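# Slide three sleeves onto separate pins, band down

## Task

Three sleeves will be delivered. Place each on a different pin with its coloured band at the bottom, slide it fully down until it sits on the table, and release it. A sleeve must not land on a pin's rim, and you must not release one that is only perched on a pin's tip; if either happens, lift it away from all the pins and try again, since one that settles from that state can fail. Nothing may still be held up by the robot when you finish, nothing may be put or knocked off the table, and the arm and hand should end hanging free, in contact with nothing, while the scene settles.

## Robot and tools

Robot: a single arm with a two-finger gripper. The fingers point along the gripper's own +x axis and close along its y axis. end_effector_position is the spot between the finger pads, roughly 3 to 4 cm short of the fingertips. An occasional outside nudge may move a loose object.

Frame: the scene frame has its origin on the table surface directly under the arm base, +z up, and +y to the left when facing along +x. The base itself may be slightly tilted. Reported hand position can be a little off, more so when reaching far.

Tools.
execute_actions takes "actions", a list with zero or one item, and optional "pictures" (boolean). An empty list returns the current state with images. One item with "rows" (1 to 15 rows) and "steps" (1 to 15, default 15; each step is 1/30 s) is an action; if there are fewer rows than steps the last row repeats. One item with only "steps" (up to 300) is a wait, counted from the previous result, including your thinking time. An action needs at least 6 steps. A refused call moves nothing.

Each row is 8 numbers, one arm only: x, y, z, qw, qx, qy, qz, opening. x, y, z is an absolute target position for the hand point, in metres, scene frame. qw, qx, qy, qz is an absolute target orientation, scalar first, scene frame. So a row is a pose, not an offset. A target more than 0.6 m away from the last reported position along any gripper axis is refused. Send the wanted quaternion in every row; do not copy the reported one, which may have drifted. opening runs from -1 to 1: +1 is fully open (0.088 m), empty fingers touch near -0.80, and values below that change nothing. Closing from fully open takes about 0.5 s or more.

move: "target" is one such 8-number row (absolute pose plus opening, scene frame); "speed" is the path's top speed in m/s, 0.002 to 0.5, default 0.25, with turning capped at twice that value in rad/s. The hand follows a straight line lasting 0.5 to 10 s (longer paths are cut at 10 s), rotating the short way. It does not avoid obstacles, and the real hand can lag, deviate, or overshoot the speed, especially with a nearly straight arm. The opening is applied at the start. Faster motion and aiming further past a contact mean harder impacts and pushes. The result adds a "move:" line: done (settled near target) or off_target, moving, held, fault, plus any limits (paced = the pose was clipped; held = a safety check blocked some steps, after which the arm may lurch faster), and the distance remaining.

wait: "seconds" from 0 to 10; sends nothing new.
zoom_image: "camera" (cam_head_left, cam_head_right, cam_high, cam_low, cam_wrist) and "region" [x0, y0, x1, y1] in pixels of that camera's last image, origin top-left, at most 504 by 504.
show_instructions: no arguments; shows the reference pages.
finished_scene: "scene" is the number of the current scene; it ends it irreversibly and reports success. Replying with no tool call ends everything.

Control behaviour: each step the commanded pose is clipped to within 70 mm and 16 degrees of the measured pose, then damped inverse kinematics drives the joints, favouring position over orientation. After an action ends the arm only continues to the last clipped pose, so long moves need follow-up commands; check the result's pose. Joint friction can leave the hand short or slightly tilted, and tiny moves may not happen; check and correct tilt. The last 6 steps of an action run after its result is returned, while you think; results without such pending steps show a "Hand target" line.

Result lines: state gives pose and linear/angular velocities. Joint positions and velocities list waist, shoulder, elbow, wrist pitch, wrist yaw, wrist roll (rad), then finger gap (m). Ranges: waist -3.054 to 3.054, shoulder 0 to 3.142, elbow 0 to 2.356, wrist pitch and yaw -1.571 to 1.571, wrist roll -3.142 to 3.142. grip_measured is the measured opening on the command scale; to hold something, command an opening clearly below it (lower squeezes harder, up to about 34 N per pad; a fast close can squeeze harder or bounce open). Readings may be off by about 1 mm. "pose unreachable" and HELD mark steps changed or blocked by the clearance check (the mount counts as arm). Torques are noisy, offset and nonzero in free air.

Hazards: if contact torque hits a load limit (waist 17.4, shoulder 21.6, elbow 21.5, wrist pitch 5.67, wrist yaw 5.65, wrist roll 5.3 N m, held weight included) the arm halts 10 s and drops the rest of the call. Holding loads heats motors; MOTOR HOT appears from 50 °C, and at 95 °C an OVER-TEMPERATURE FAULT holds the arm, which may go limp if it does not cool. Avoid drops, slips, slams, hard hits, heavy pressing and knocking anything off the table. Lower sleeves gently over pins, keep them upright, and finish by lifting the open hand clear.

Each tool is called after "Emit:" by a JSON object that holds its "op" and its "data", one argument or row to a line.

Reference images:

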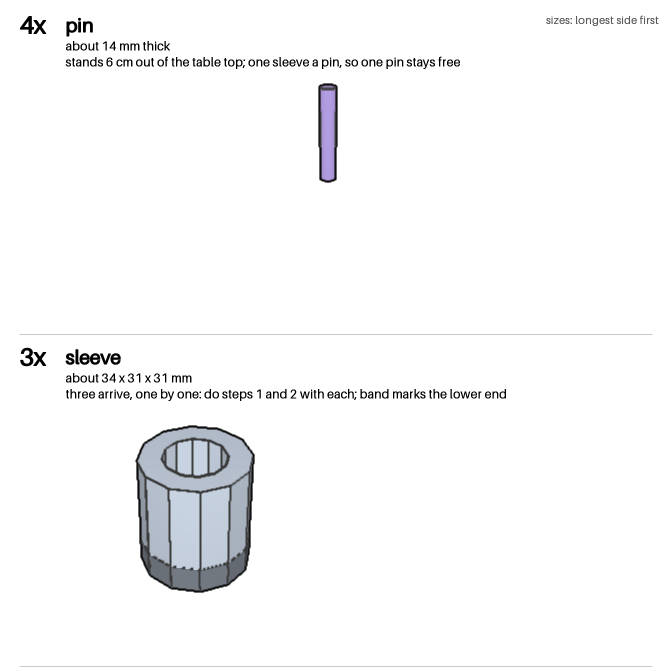

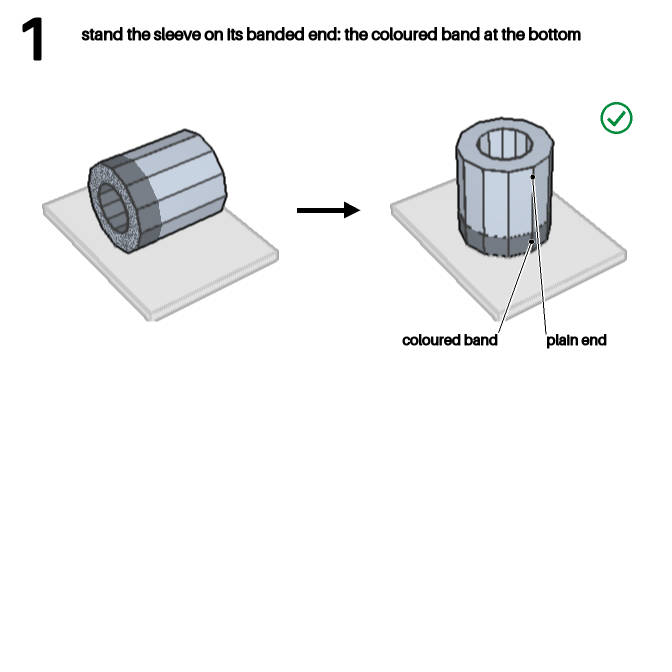

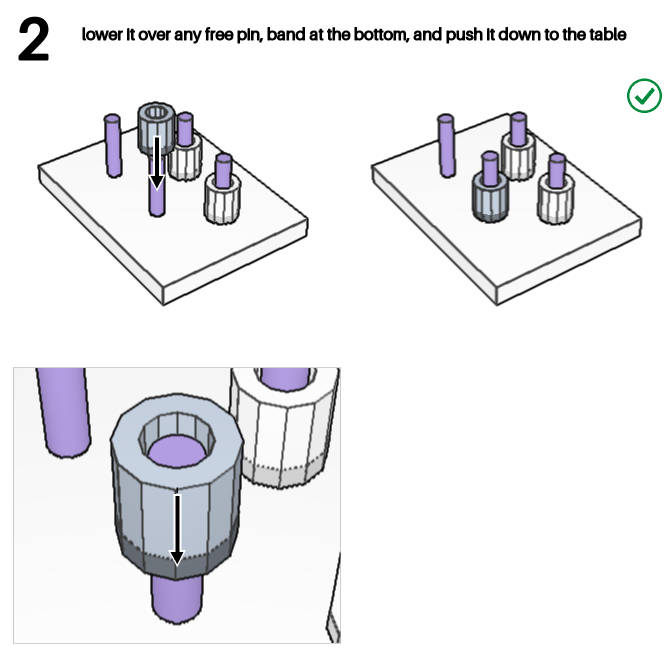

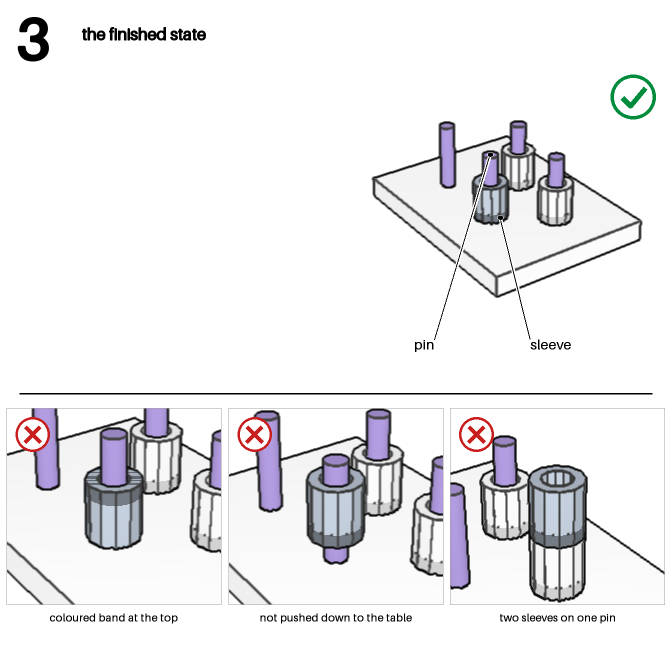

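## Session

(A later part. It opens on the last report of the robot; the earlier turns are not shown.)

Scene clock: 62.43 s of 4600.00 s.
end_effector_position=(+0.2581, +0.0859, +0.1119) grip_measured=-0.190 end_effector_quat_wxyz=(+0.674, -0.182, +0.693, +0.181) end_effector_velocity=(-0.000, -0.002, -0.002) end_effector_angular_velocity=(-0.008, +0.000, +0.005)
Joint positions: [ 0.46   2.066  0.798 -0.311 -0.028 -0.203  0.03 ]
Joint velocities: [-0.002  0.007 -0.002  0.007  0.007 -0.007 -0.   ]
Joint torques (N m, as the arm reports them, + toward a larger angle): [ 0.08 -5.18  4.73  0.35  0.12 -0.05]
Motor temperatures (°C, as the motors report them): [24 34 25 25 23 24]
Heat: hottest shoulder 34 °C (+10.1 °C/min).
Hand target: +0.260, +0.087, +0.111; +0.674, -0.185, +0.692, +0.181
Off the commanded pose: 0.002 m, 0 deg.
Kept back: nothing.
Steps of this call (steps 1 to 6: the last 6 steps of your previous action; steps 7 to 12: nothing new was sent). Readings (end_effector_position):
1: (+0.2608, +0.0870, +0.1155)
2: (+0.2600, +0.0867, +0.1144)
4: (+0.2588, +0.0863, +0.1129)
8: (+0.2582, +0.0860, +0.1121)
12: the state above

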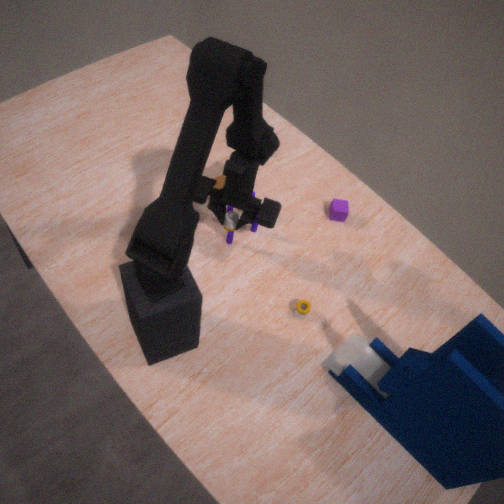

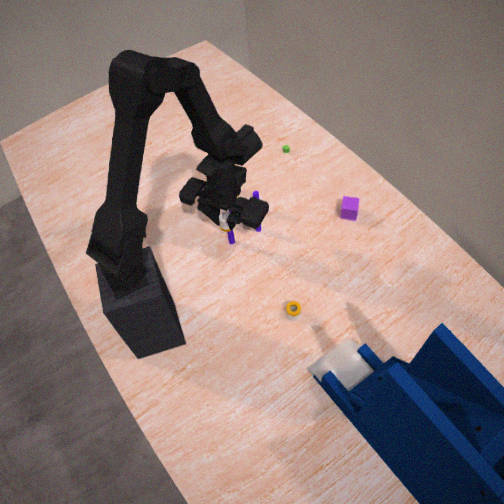

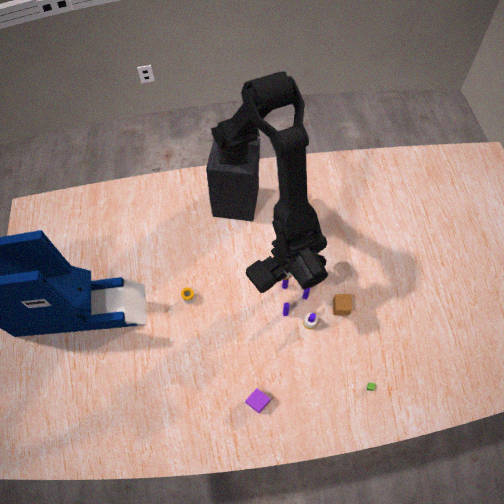

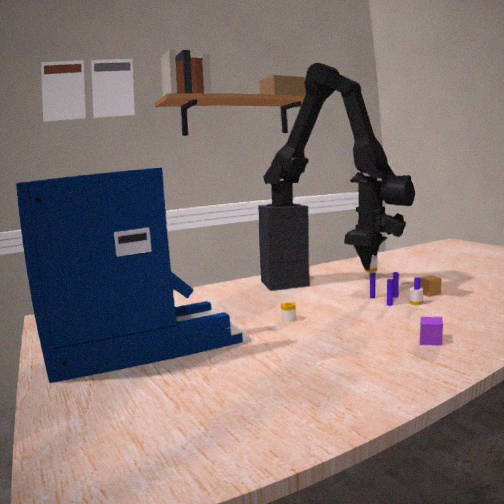

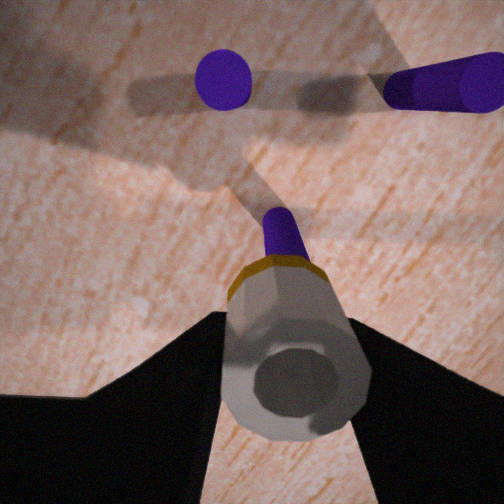

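Emit:
{"op": "move", "data": {
  "target": [0.2662,0.0855,0.112,0.674,-0.1854,0.6919,0.1806,-0.45],
  "speed": 0.02
}}

Emit:
{"op": "zoom_image", "data": {
  "camera": "cam_low",
  "region": [330,225,420,315]
}}

Scene clock: 63.47 s of 4600.00 s.
end_effector_position=(+0.2638, +0.0867, +0.1126) grip_measured=-0.190 end_effector_quat_wxyz=(+0.675, -0.182, +0.692, +0.181) end_effector_velocity=(-0.001, +0.000, -0.000) end_effector_angular_velocity=(+0.005, +0.009, +0.019)
Joint positions: [ 0.457  2.075  0.821 -0.322 -0.028 -0.207  0.03 ]
Joint velocities: [-0.002  0.002  0.002 -0.007 -0.007 -0.022 -0.   ]
Joint torques (N m, as the arm reports them, + toward a larger angle): [-0.53 -5.39  4.89 -0.03  0.12 -0.2 ]
Motor temperatures (°C, as the motors report them): [24 34 25 25 23 24]
Heat: hottest shoulder 34 °C (+10.1 °C/min).
Hand target: +0.266, +0.086, +0.112; +0.674, -0.185, +0.692, +0.181
Off the commanded pose: 0.003 m, 0 deg.
Kept back: nothing.
move: done

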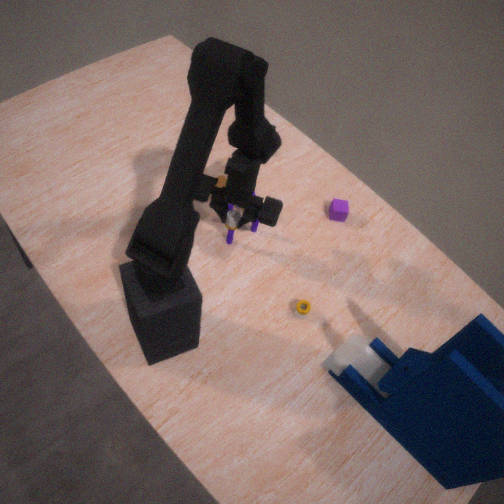

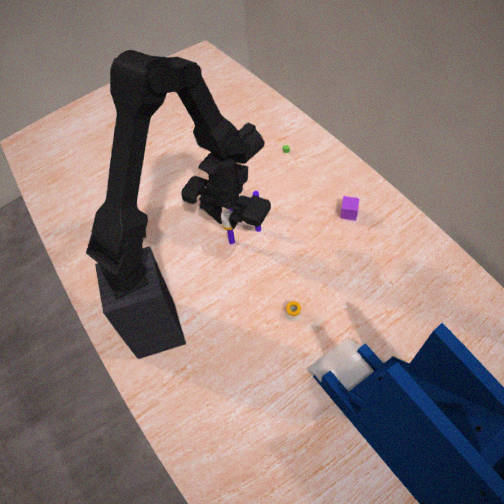

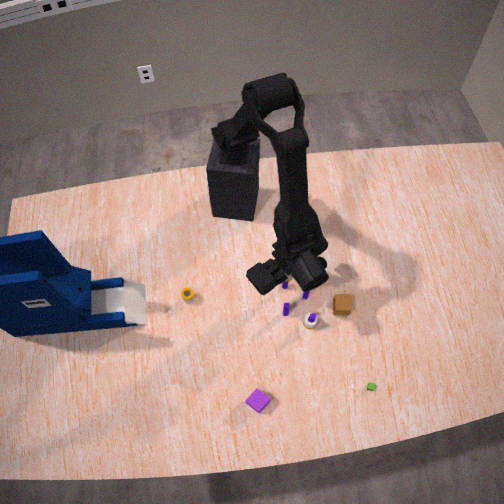

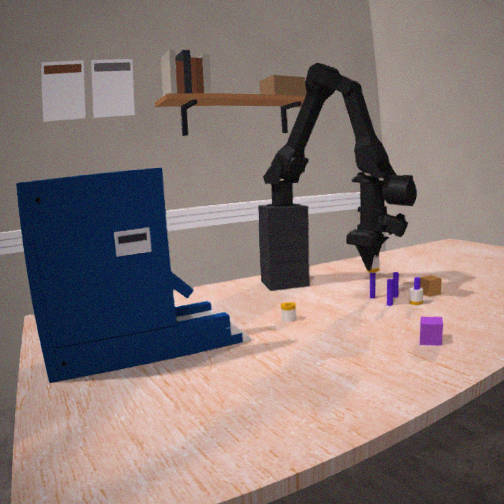

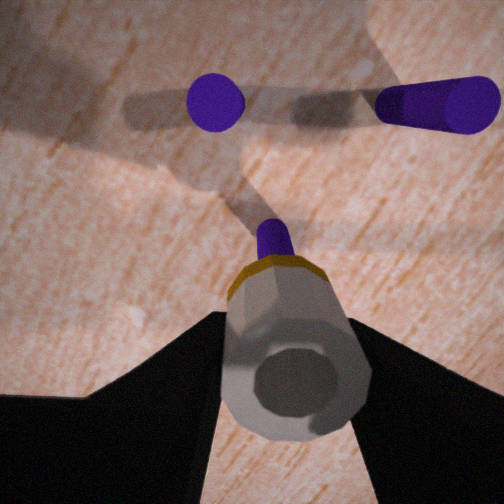

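Region (330, 225, 420, 315) of cam_low's 504x504 image, scaled by 5.600, with more detail than that image has.

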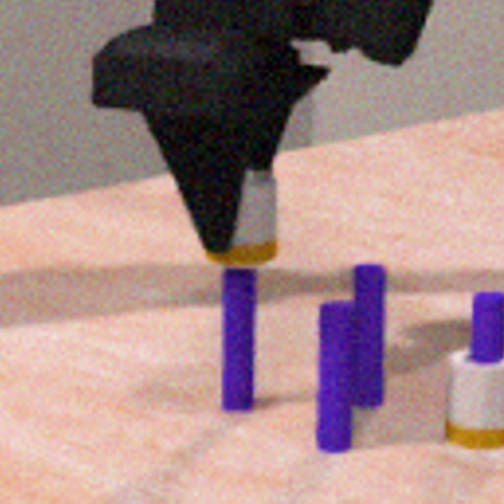

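Emit:
{"op": "execute_actions", "data": {
  "actions": [
    {"rows":[[0.2662,0.0855,0.111,0.674,-0.1854,0.6919,0.1806,-0.45],[0.2662,0.0855,0.110,0.675,-0.1854,0.691,0.1806,-0.45],[0.2662,0.0855,0.109,0.675,-0.1854,0.691,0.1806,-0.45],[0.2662,0.0855,0.108,0.675,-0.1854,0.691,0.1806,-0.45],[0.2662,0.0855,0.107,0.675,-0.1854,0.691,0.1806,-0.45],[0.2662,0.0855,0.106,0.675,-0.1854,0.691,0.1806,-0.45],[0.2662,0.0855,0.105,0.675,-0.1854,0.691,0.1806,-0.45],[0.2662,0.0855,0.104,0.675,-0.1854,0.691,0.1806,-0.45],[0.2662,0.0855,0.103,0.675,-0.1854,0.691,0.1806,-0.45],[0.2662,0.0855,0.102,0.675,-0.1854,0.691,0.1806,-0.45],[0.2662,0.0855,0.101,0.675,-0.1854,0.691,0.1806,-0.45],[0.2662,0.0855,0.100,0.675,-0.1854,0.691,0.1806,-0.45]],"steps":13}
  ]
}}

Emit:
{"op": "wait", "data": {
  "seconds": 0.3
}}

Emit:
{"op": "zoom_image", "data": {
  "camera": "cam_low",
  "region": [330,225,420,315]
}}

Scene clock: 64.03 s of 4600.00 s.
end_effector_position=(+0.2642, +0.0866, +0.1092) grip_measured=-0.190 end_effector_quat_wxyz=(+0.675, -0.183, +0.692, +0.181) end_effector_velocity=(+0.001, -0.000, -0.024) end_effector_angular_velocity=(+0.008, -0.000, +0.005)
Joint positions: [ 0.457  2.088  0.822 -0.309 -0.028 -0.208  0.03 ]
Joint velocities: [-0.002  0.09  -0.002  0.095 -0.007 -0.007 -0.   ]
Joint torques (N m, as the arm reports them, + toward a larger angle): [-0.48 -5.36  4.54  0.38  0.12 -0.19]
Motor temperatures (°C, as the motors report them): [24 33 25 25 23 24]
Heat: hottest shoulder 33 °C (+9.1 °C/min).
Steps of this call (steps 1 to 10: nothing new was sent; steps 11 to 17: the first 7 steps of this action). Readings (end_effector_position):
11: (+0.2638, +0.0867, +0.1125)
12: (+0.2637, +0.0866, +0.1123)
14: (+0.2637, +0.0866, +0.1115)
17: the state above

Scene clock: 64.53 s of 4600.00 s.
end_effector_position=(+0.2646, +0.0865, +0.1014) grip_measured=-0.190 end_effector_quat_wxyz=(+0.675, -0.183, +0.692, +0.181) end_effector_velocity=(-0.000, +0.000, -0.001) end_effector_angular_velocity=(+0.008, -0.000, +0.005)
Joint positions: [ 0.457  2.118  0.822 -0.279 -0.028 -0.208  0.03 ]
Joint velocities: [-0.002  0.002 -0.002  0.007 -0.007 -0.007 -0.   ]
Joint torques (N m, as the arm reports them, + toward a larger angle): [-0.43 -5.39  4.37  0.38  0.12 -0.17]
Motor temperatures (°C, as the motors report them): [24 33 25 25 23 24]
Heat: hottest shoulder 33 °C (+9.1 °C/min).
Hand target: +0.266, +0.086, +0.100; +0.675, -0.185, +0.691, +0.181
Off the commanded pose: 0.002 m, 0 deg.
Kept back: nothing.
Steps of this call (steps 1 to 6: the last 6 steps of your previous action; steps 7 to 15: nothing new was sent). Readings (end_effector_position):
1: (+0.2643, +0.0866, +0.1083)
2: (+0.2643, +0.0866, +0.1074)
4: (+0.2645, +0.0866, +0.1056)
8: (+0.2643, +0.0865, +0.1024)
15: the state above

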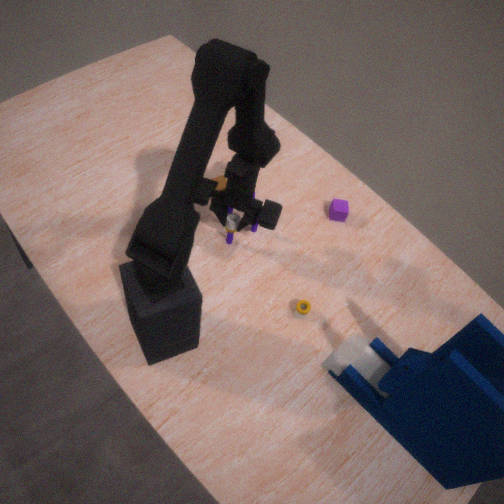

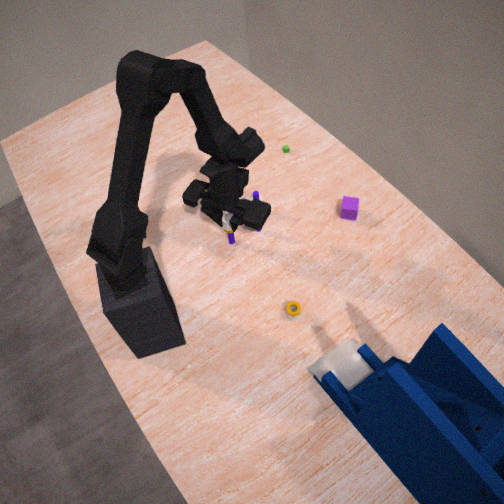

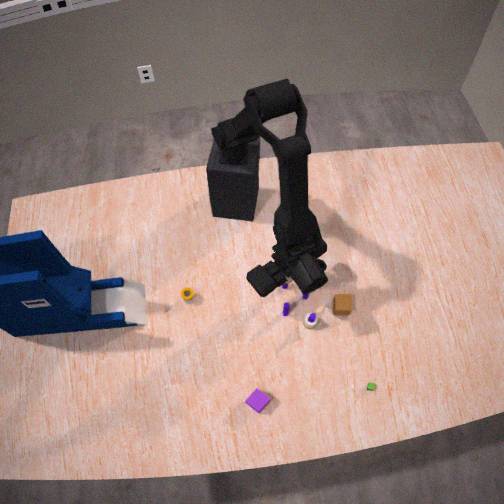

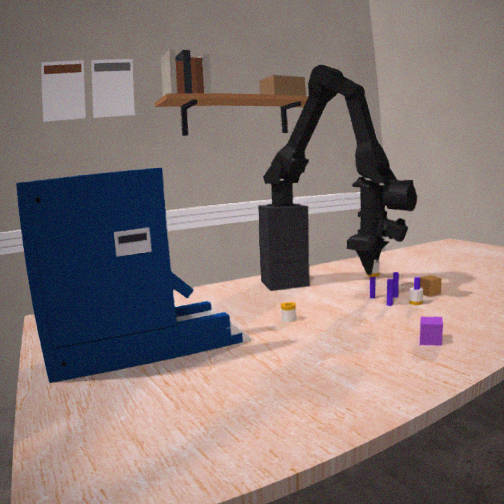

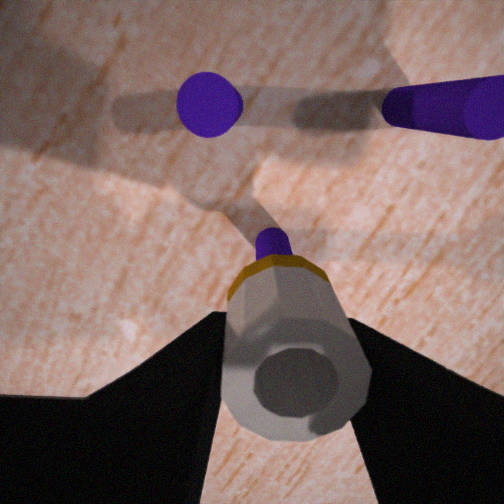

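Region (330, 225, 420, 315) of cam_low's 504x504 image, scaled by 5.600, with more detail than that image has.

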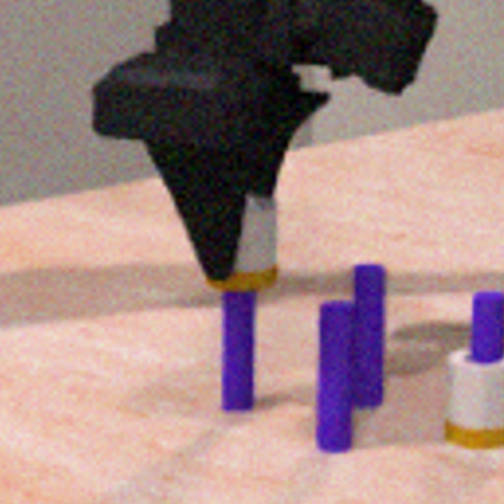

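Emit:
{"op": "move", "data": {
  "target": [0.266,0.087,0.042,0.675,-0.1854,0.691,0.1806,-0.45],
  "speed": 0.04
}}

Emit:
{"op": "zoom_image", "data": {
  "camera": "cam_low",
  "region": [330,225,420,315]
}}

Scene clock: 66.53 s of 4600.00 s.
end_effector_position=(+0.2652, +0.0862, +0.0453) grip_measured=-0.190 end_effector_quat_wxyz=(+0.675, -0.185, +0.691, +0.182) end_effector_velocity=(-0.003, +0.001, +0.000) end_effector_angular_velocity=(+0.005, +0.009, -0.005)
Joint positions: [ 0.462  2.342  0.849 -0.082 -0.026 -0.208  0.03 ]
Joint velocities: [ 0.002 -0.002 -0.002 -0.007 -0.007  0.007 -0.   ]
Joint torques (N m, as the arm reports them, + toward a larger angle): [-0.01 -5.01  3.79  0.65  0.05  0.13]
Motor temperatures (°C, as the motors report them): [24 33 25 25 23 24]
Heat: hottest shoulder 33 °C (+9.1 °C/min).
Hand target: +0.266, +0.087, +0.042; +0.675, -0.185, +0.691, +0.180
Off the commanded pose: 0.003 m, 0 deg.
Kept back: nothing.
move: done

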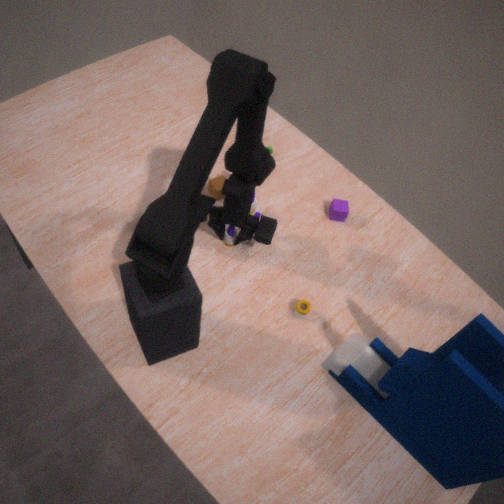

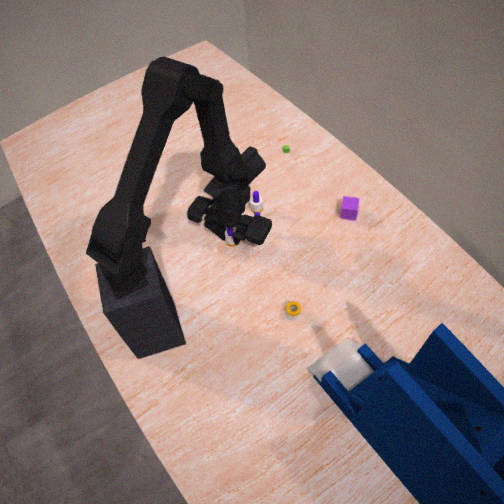

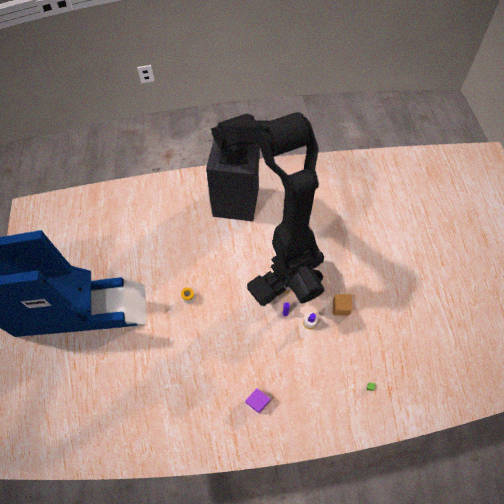

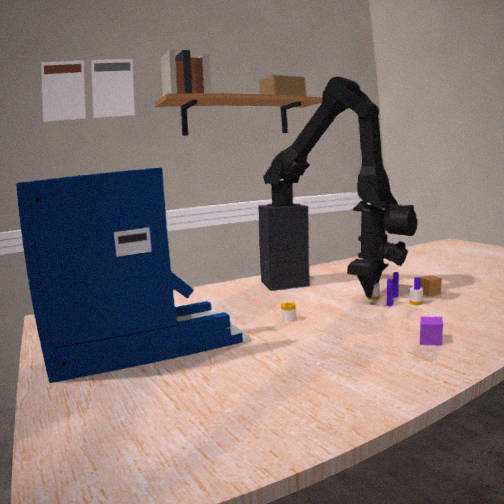

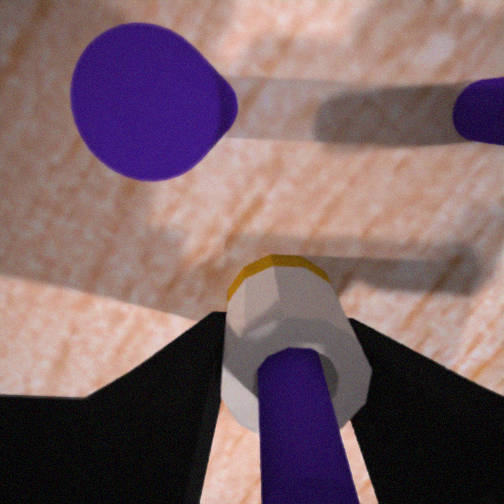

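Region (330, 225, 420, 315) of cam_low's 504x504 image, scaled by 5.600, with more detail than that image has.

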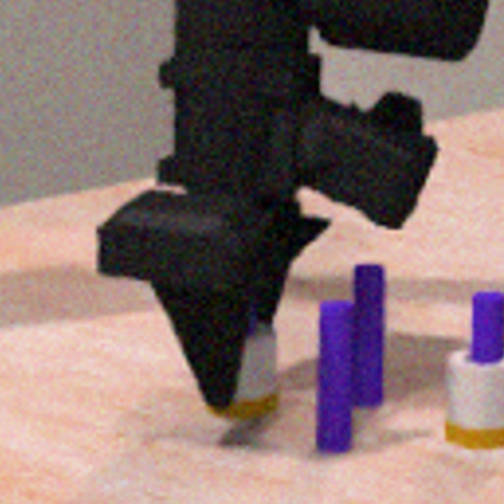

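Emit:
{"op": "move", "data": {
  "target": [0.266,0.087,0.045,0.675,-0.1854,0.691,0.1806,0.15],
  "speed": 0.04
}}

Emit:
{"op": "move", "data": {
  "target": [0.268,0.087,0.13,0.675,-0.1854,0.691,0.1806,0.15],
  "speed": 0.15
}}

Emit:
{"op": "move", "data": {
  "target": [0.311,-0.179,0.096,0.4317,0.156,0.8851,-0.0761,0.5],
  "speed": 0.3
}}

Scene clock: 68.47 s of 4600.00 s.
end_effector_position=(+0.2654, +0.0864, +0.0452) grip_measured=+0.148 end_effector_quat_wxyz=(+0.675, -0.187, +0.690, +0.182) end_effector_velocity=(-0.002, -0.002, +0.001) end_effector_angular_velocity=(+0.004, +0.009, -0.015)
Joint positions: [ 0.464  2.342  0.85  -0.081 -0.022 -0.208  0.046]
Joint velocities: [-0.007 -0.002 -0.002 -0.007 -0.007  0.007  0.001]
Joint torques (N m, as the arm reports them, + toward a larger angle): [-0.16 -6.17  3.44 -0.03 -0.05  0.12]
Motor temperatures (°C, as the motors report them): [24 33 25 25 23 24]
Heat: hottest shoulder 33 °C (+9.1 °C/min).
Hand target: +0.266, +0.087, +0.045; +0.675, -0.185, +0.691, +0.181
Off the commanded pose: 0.001 m, 0 deg.
Kept back: nothing.
move: done

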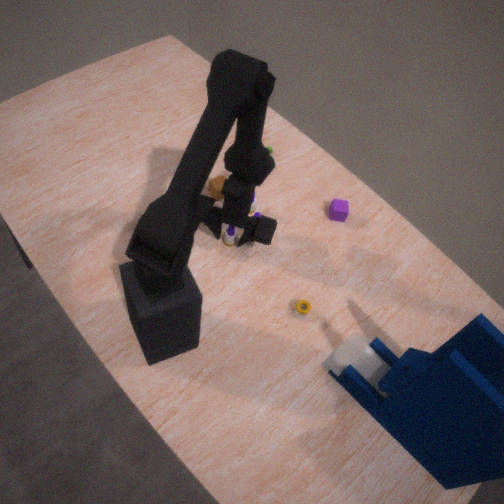

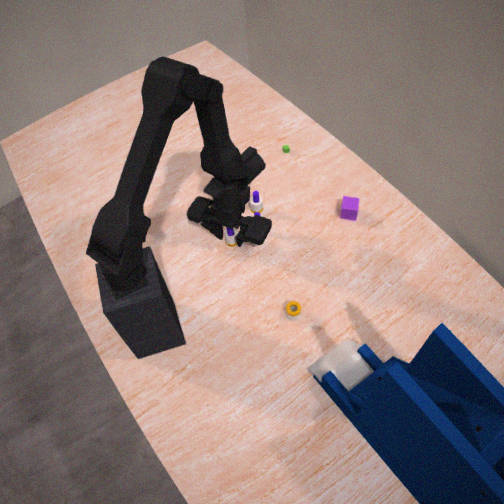

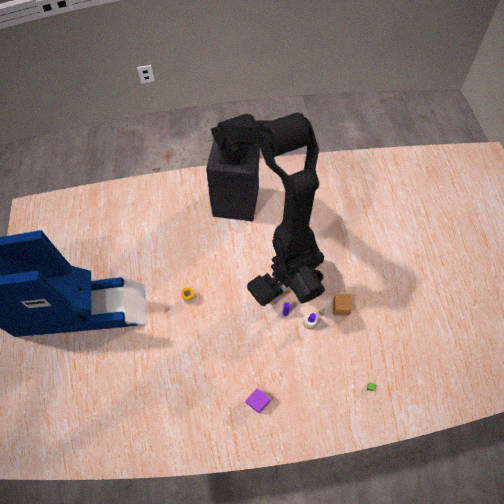

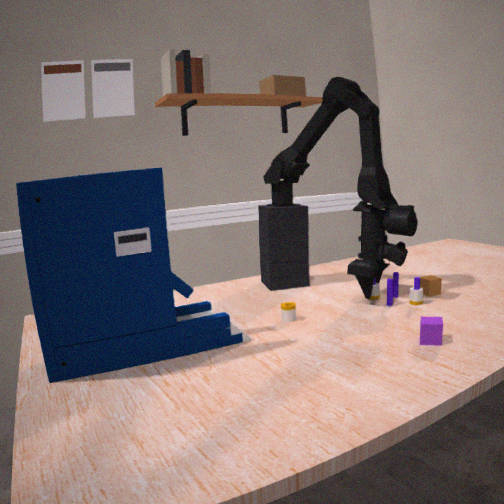

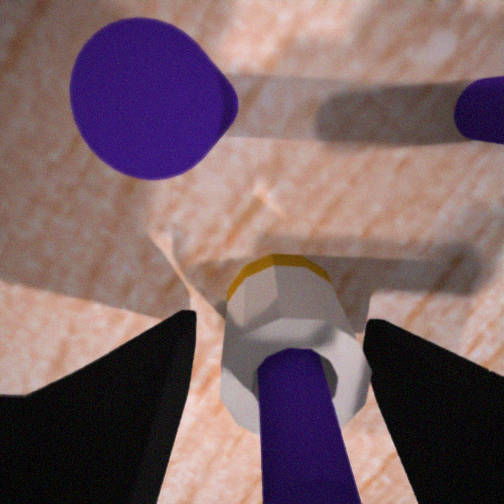

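Scene clock: 69.57 s of 4600.00 s.
end_effector_position=(+0.2641, +0.0865, +0.1261) grip_measured=+0.150 end_effector_quat_wxyz=(+0.671, -0.185, +0.696, +0.179) end_effector_velocity=(-0.004, +0.001, +0.003) end_effector_angular_velocity=(+0.003, +0.014, +0.009)
Joint positions: [ 0.458  2.032  0.837 -0.392 -0.022 -0.208  0.046]
Joint velocities: [ 0.002 -0.012 -0.002 -0.022 -0.007 -0.007 -0.   ]
Joint torques (N m, as the arm reports them, + toward a larger angle): [-0.5  -7.09  4.76 -0.08 -0.04 -0.17]
Motor temperatures (°C, as the motors report them): [24 33 25 25 23 24]
Heat: hottest shoulder 33 °C (+8.1 °C/min).
Hand target: +0.268, +0.087, +0.130; +0.675, -0.185, +0.691, +0.181
Off the commanded pose: 0.006 m, 1 deg.
Kept back: nothing.
move: done

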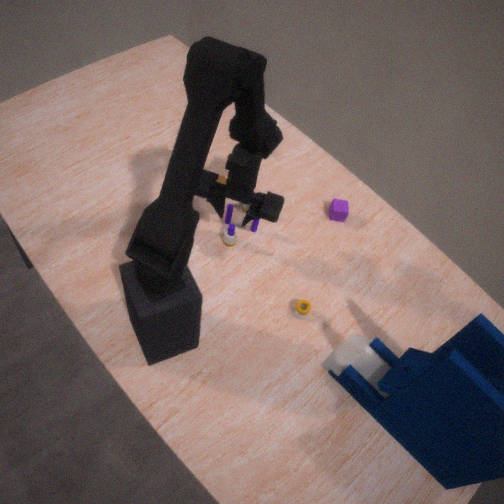

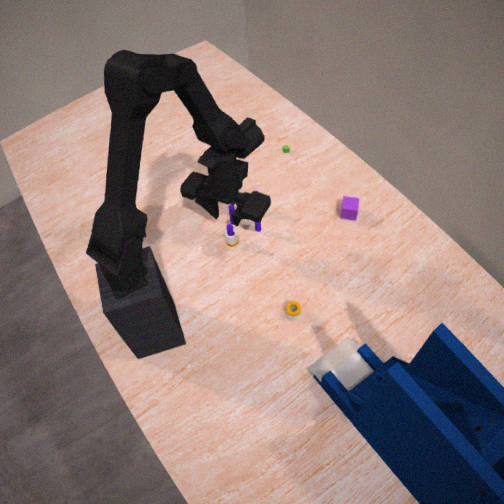

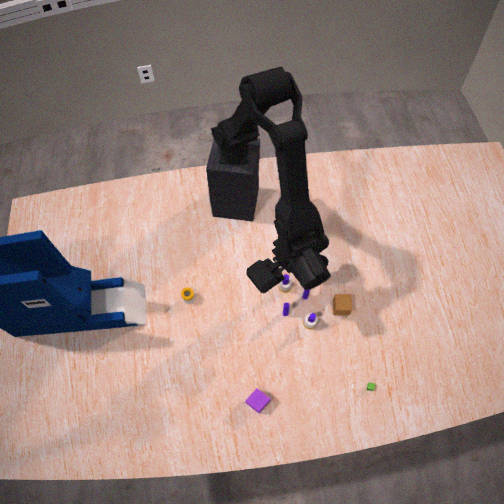

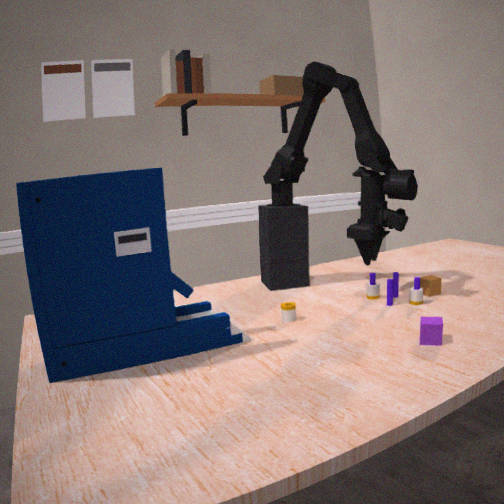

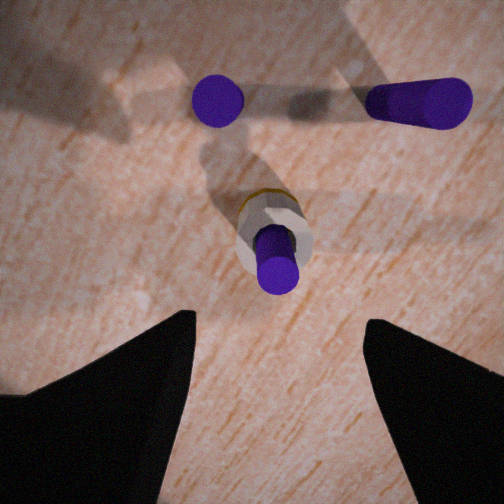

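Scene clock: 71.93 s of 4600.00 s.
end_effector_position=(+0.3120, -0.1779, +0.0983) grip_measured=+0.500 end_effector_quat_wxyz=(+0.433, +0.153, +0.885, -0.072) end_effector_velocity=(+0.000, +0.000, +0.003) end_effector_angular_velocity=(+0.022, +0.019, -0.002)
Joint positions: [-0.339  2.858  2.096 -1.471  0.056 -0.137  0.064]
Joint velocities: [-0.002  0.022  0.046 -0.051 -0.007 -0.007  0.   ]
Joint torques (N m, as the arm reports them, + toward a larger angle): [-0.48 -8.75  5.79 -1.39  0.17  0.19]
Motor temperatures (°C, as the motors report them): [24 33 25 25 23 24]
Heat: hottest shoulder 33 °C (+8.0 °C/min).
Hand target: +0.312, -0.179, +0.097; +0.430, +0.154, +0.886, -0.076
Off the commanded pose: 0.003 m, 1 deg.
Kept back: nothing.
move: done

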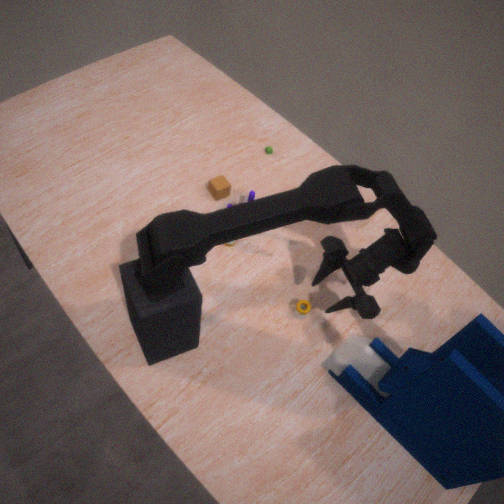

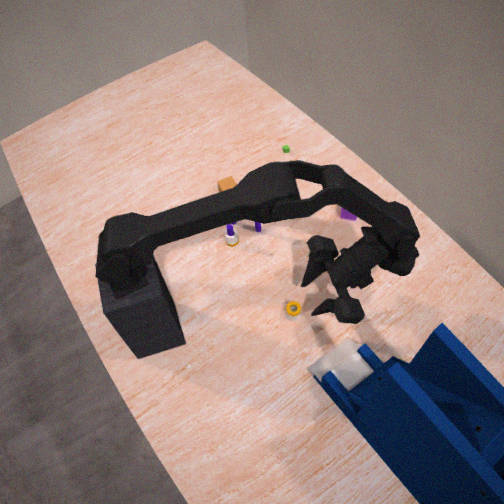

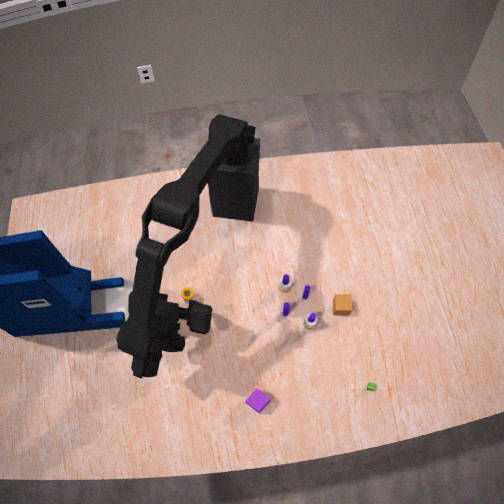

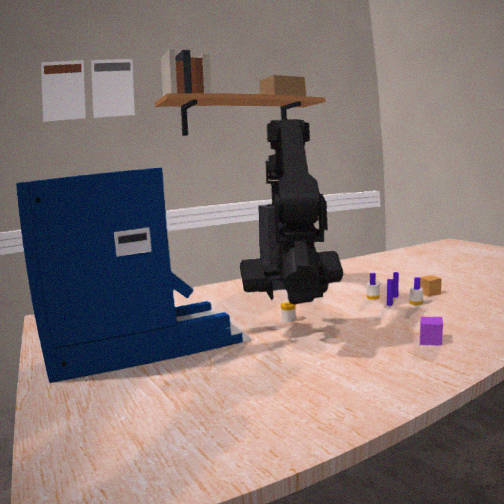

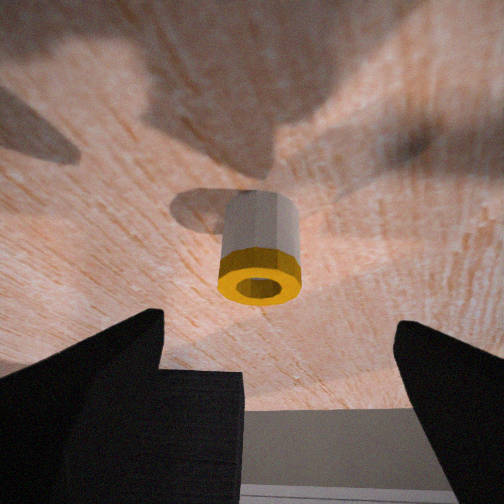

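Emit:
{"op": "move", "data": {
  "target": [0.271,-0.159,0.042,0.4317,0.156,0.8851,-0.0761,0.4],
  "speed": 0.08
}}

Scene clock: 73.50 s of 4600.00 s.
end_effector_position=(+0.2720, -0.1591, +0.0411) grip_measured=+0.400 end_effector_quat_wxyz=(+0.432, +0.154, +0.886, -0.072) end_effector_velocity=(-0.005, +0.001, +0.001) end_effector_angular_velocity=(+0.007, +0.016, +0.007)
Joint positions: [-0.339  2.861  1.813 -1.188  0.056 -0.135  0.059]
Joint velocities: [-0.002 -0.002 -0.012 -0.007  0.007 -0.007 -0.   ]
Joint torques (N m, as the arm reports them, + toward a larger angle): [-0.51 -9.29  3.38 -0.93  0.06  0.18]
Motor temperatures (°C, as the motors report them): [24 33 25 25 23 24]
Heat: hottest shoulder 33 °C (+7.1 °C/min).
Hand target: +0.271, -0.159, +0.042; +0.432, +0.156, +0.885, -0.076
Off the commanded pose: 0.001 m, 0 deg.
Kept back: nothing.
move: done

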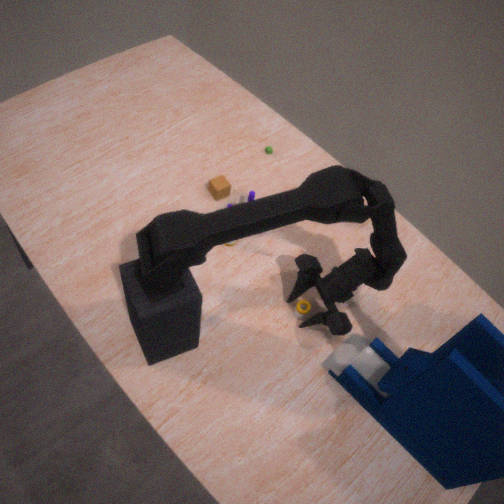

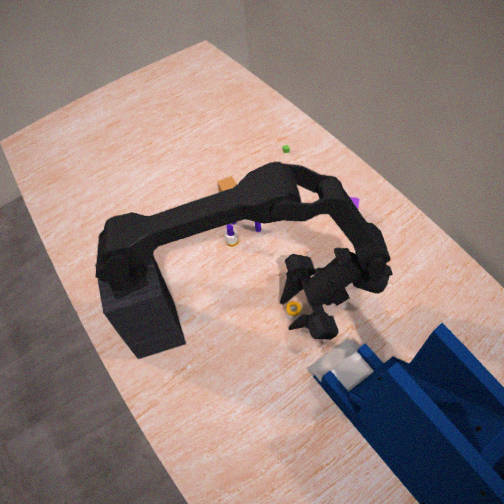

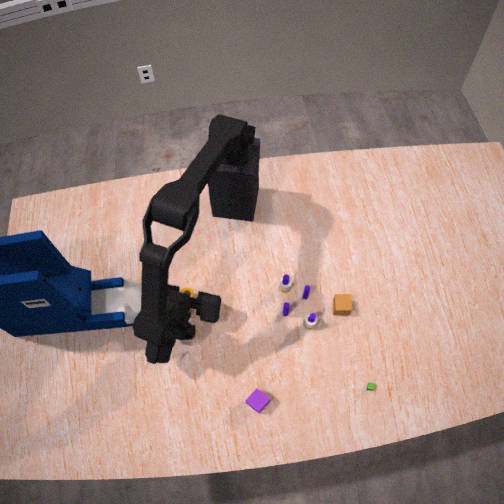

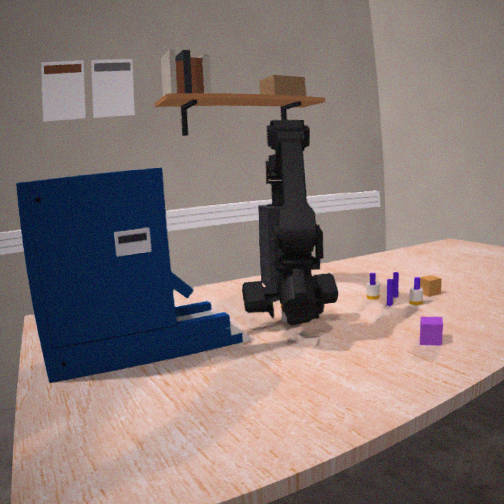

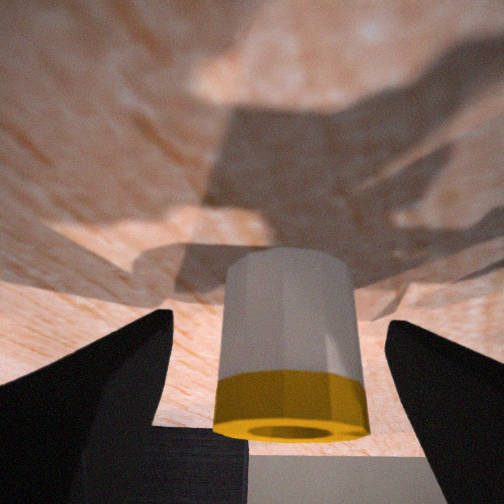

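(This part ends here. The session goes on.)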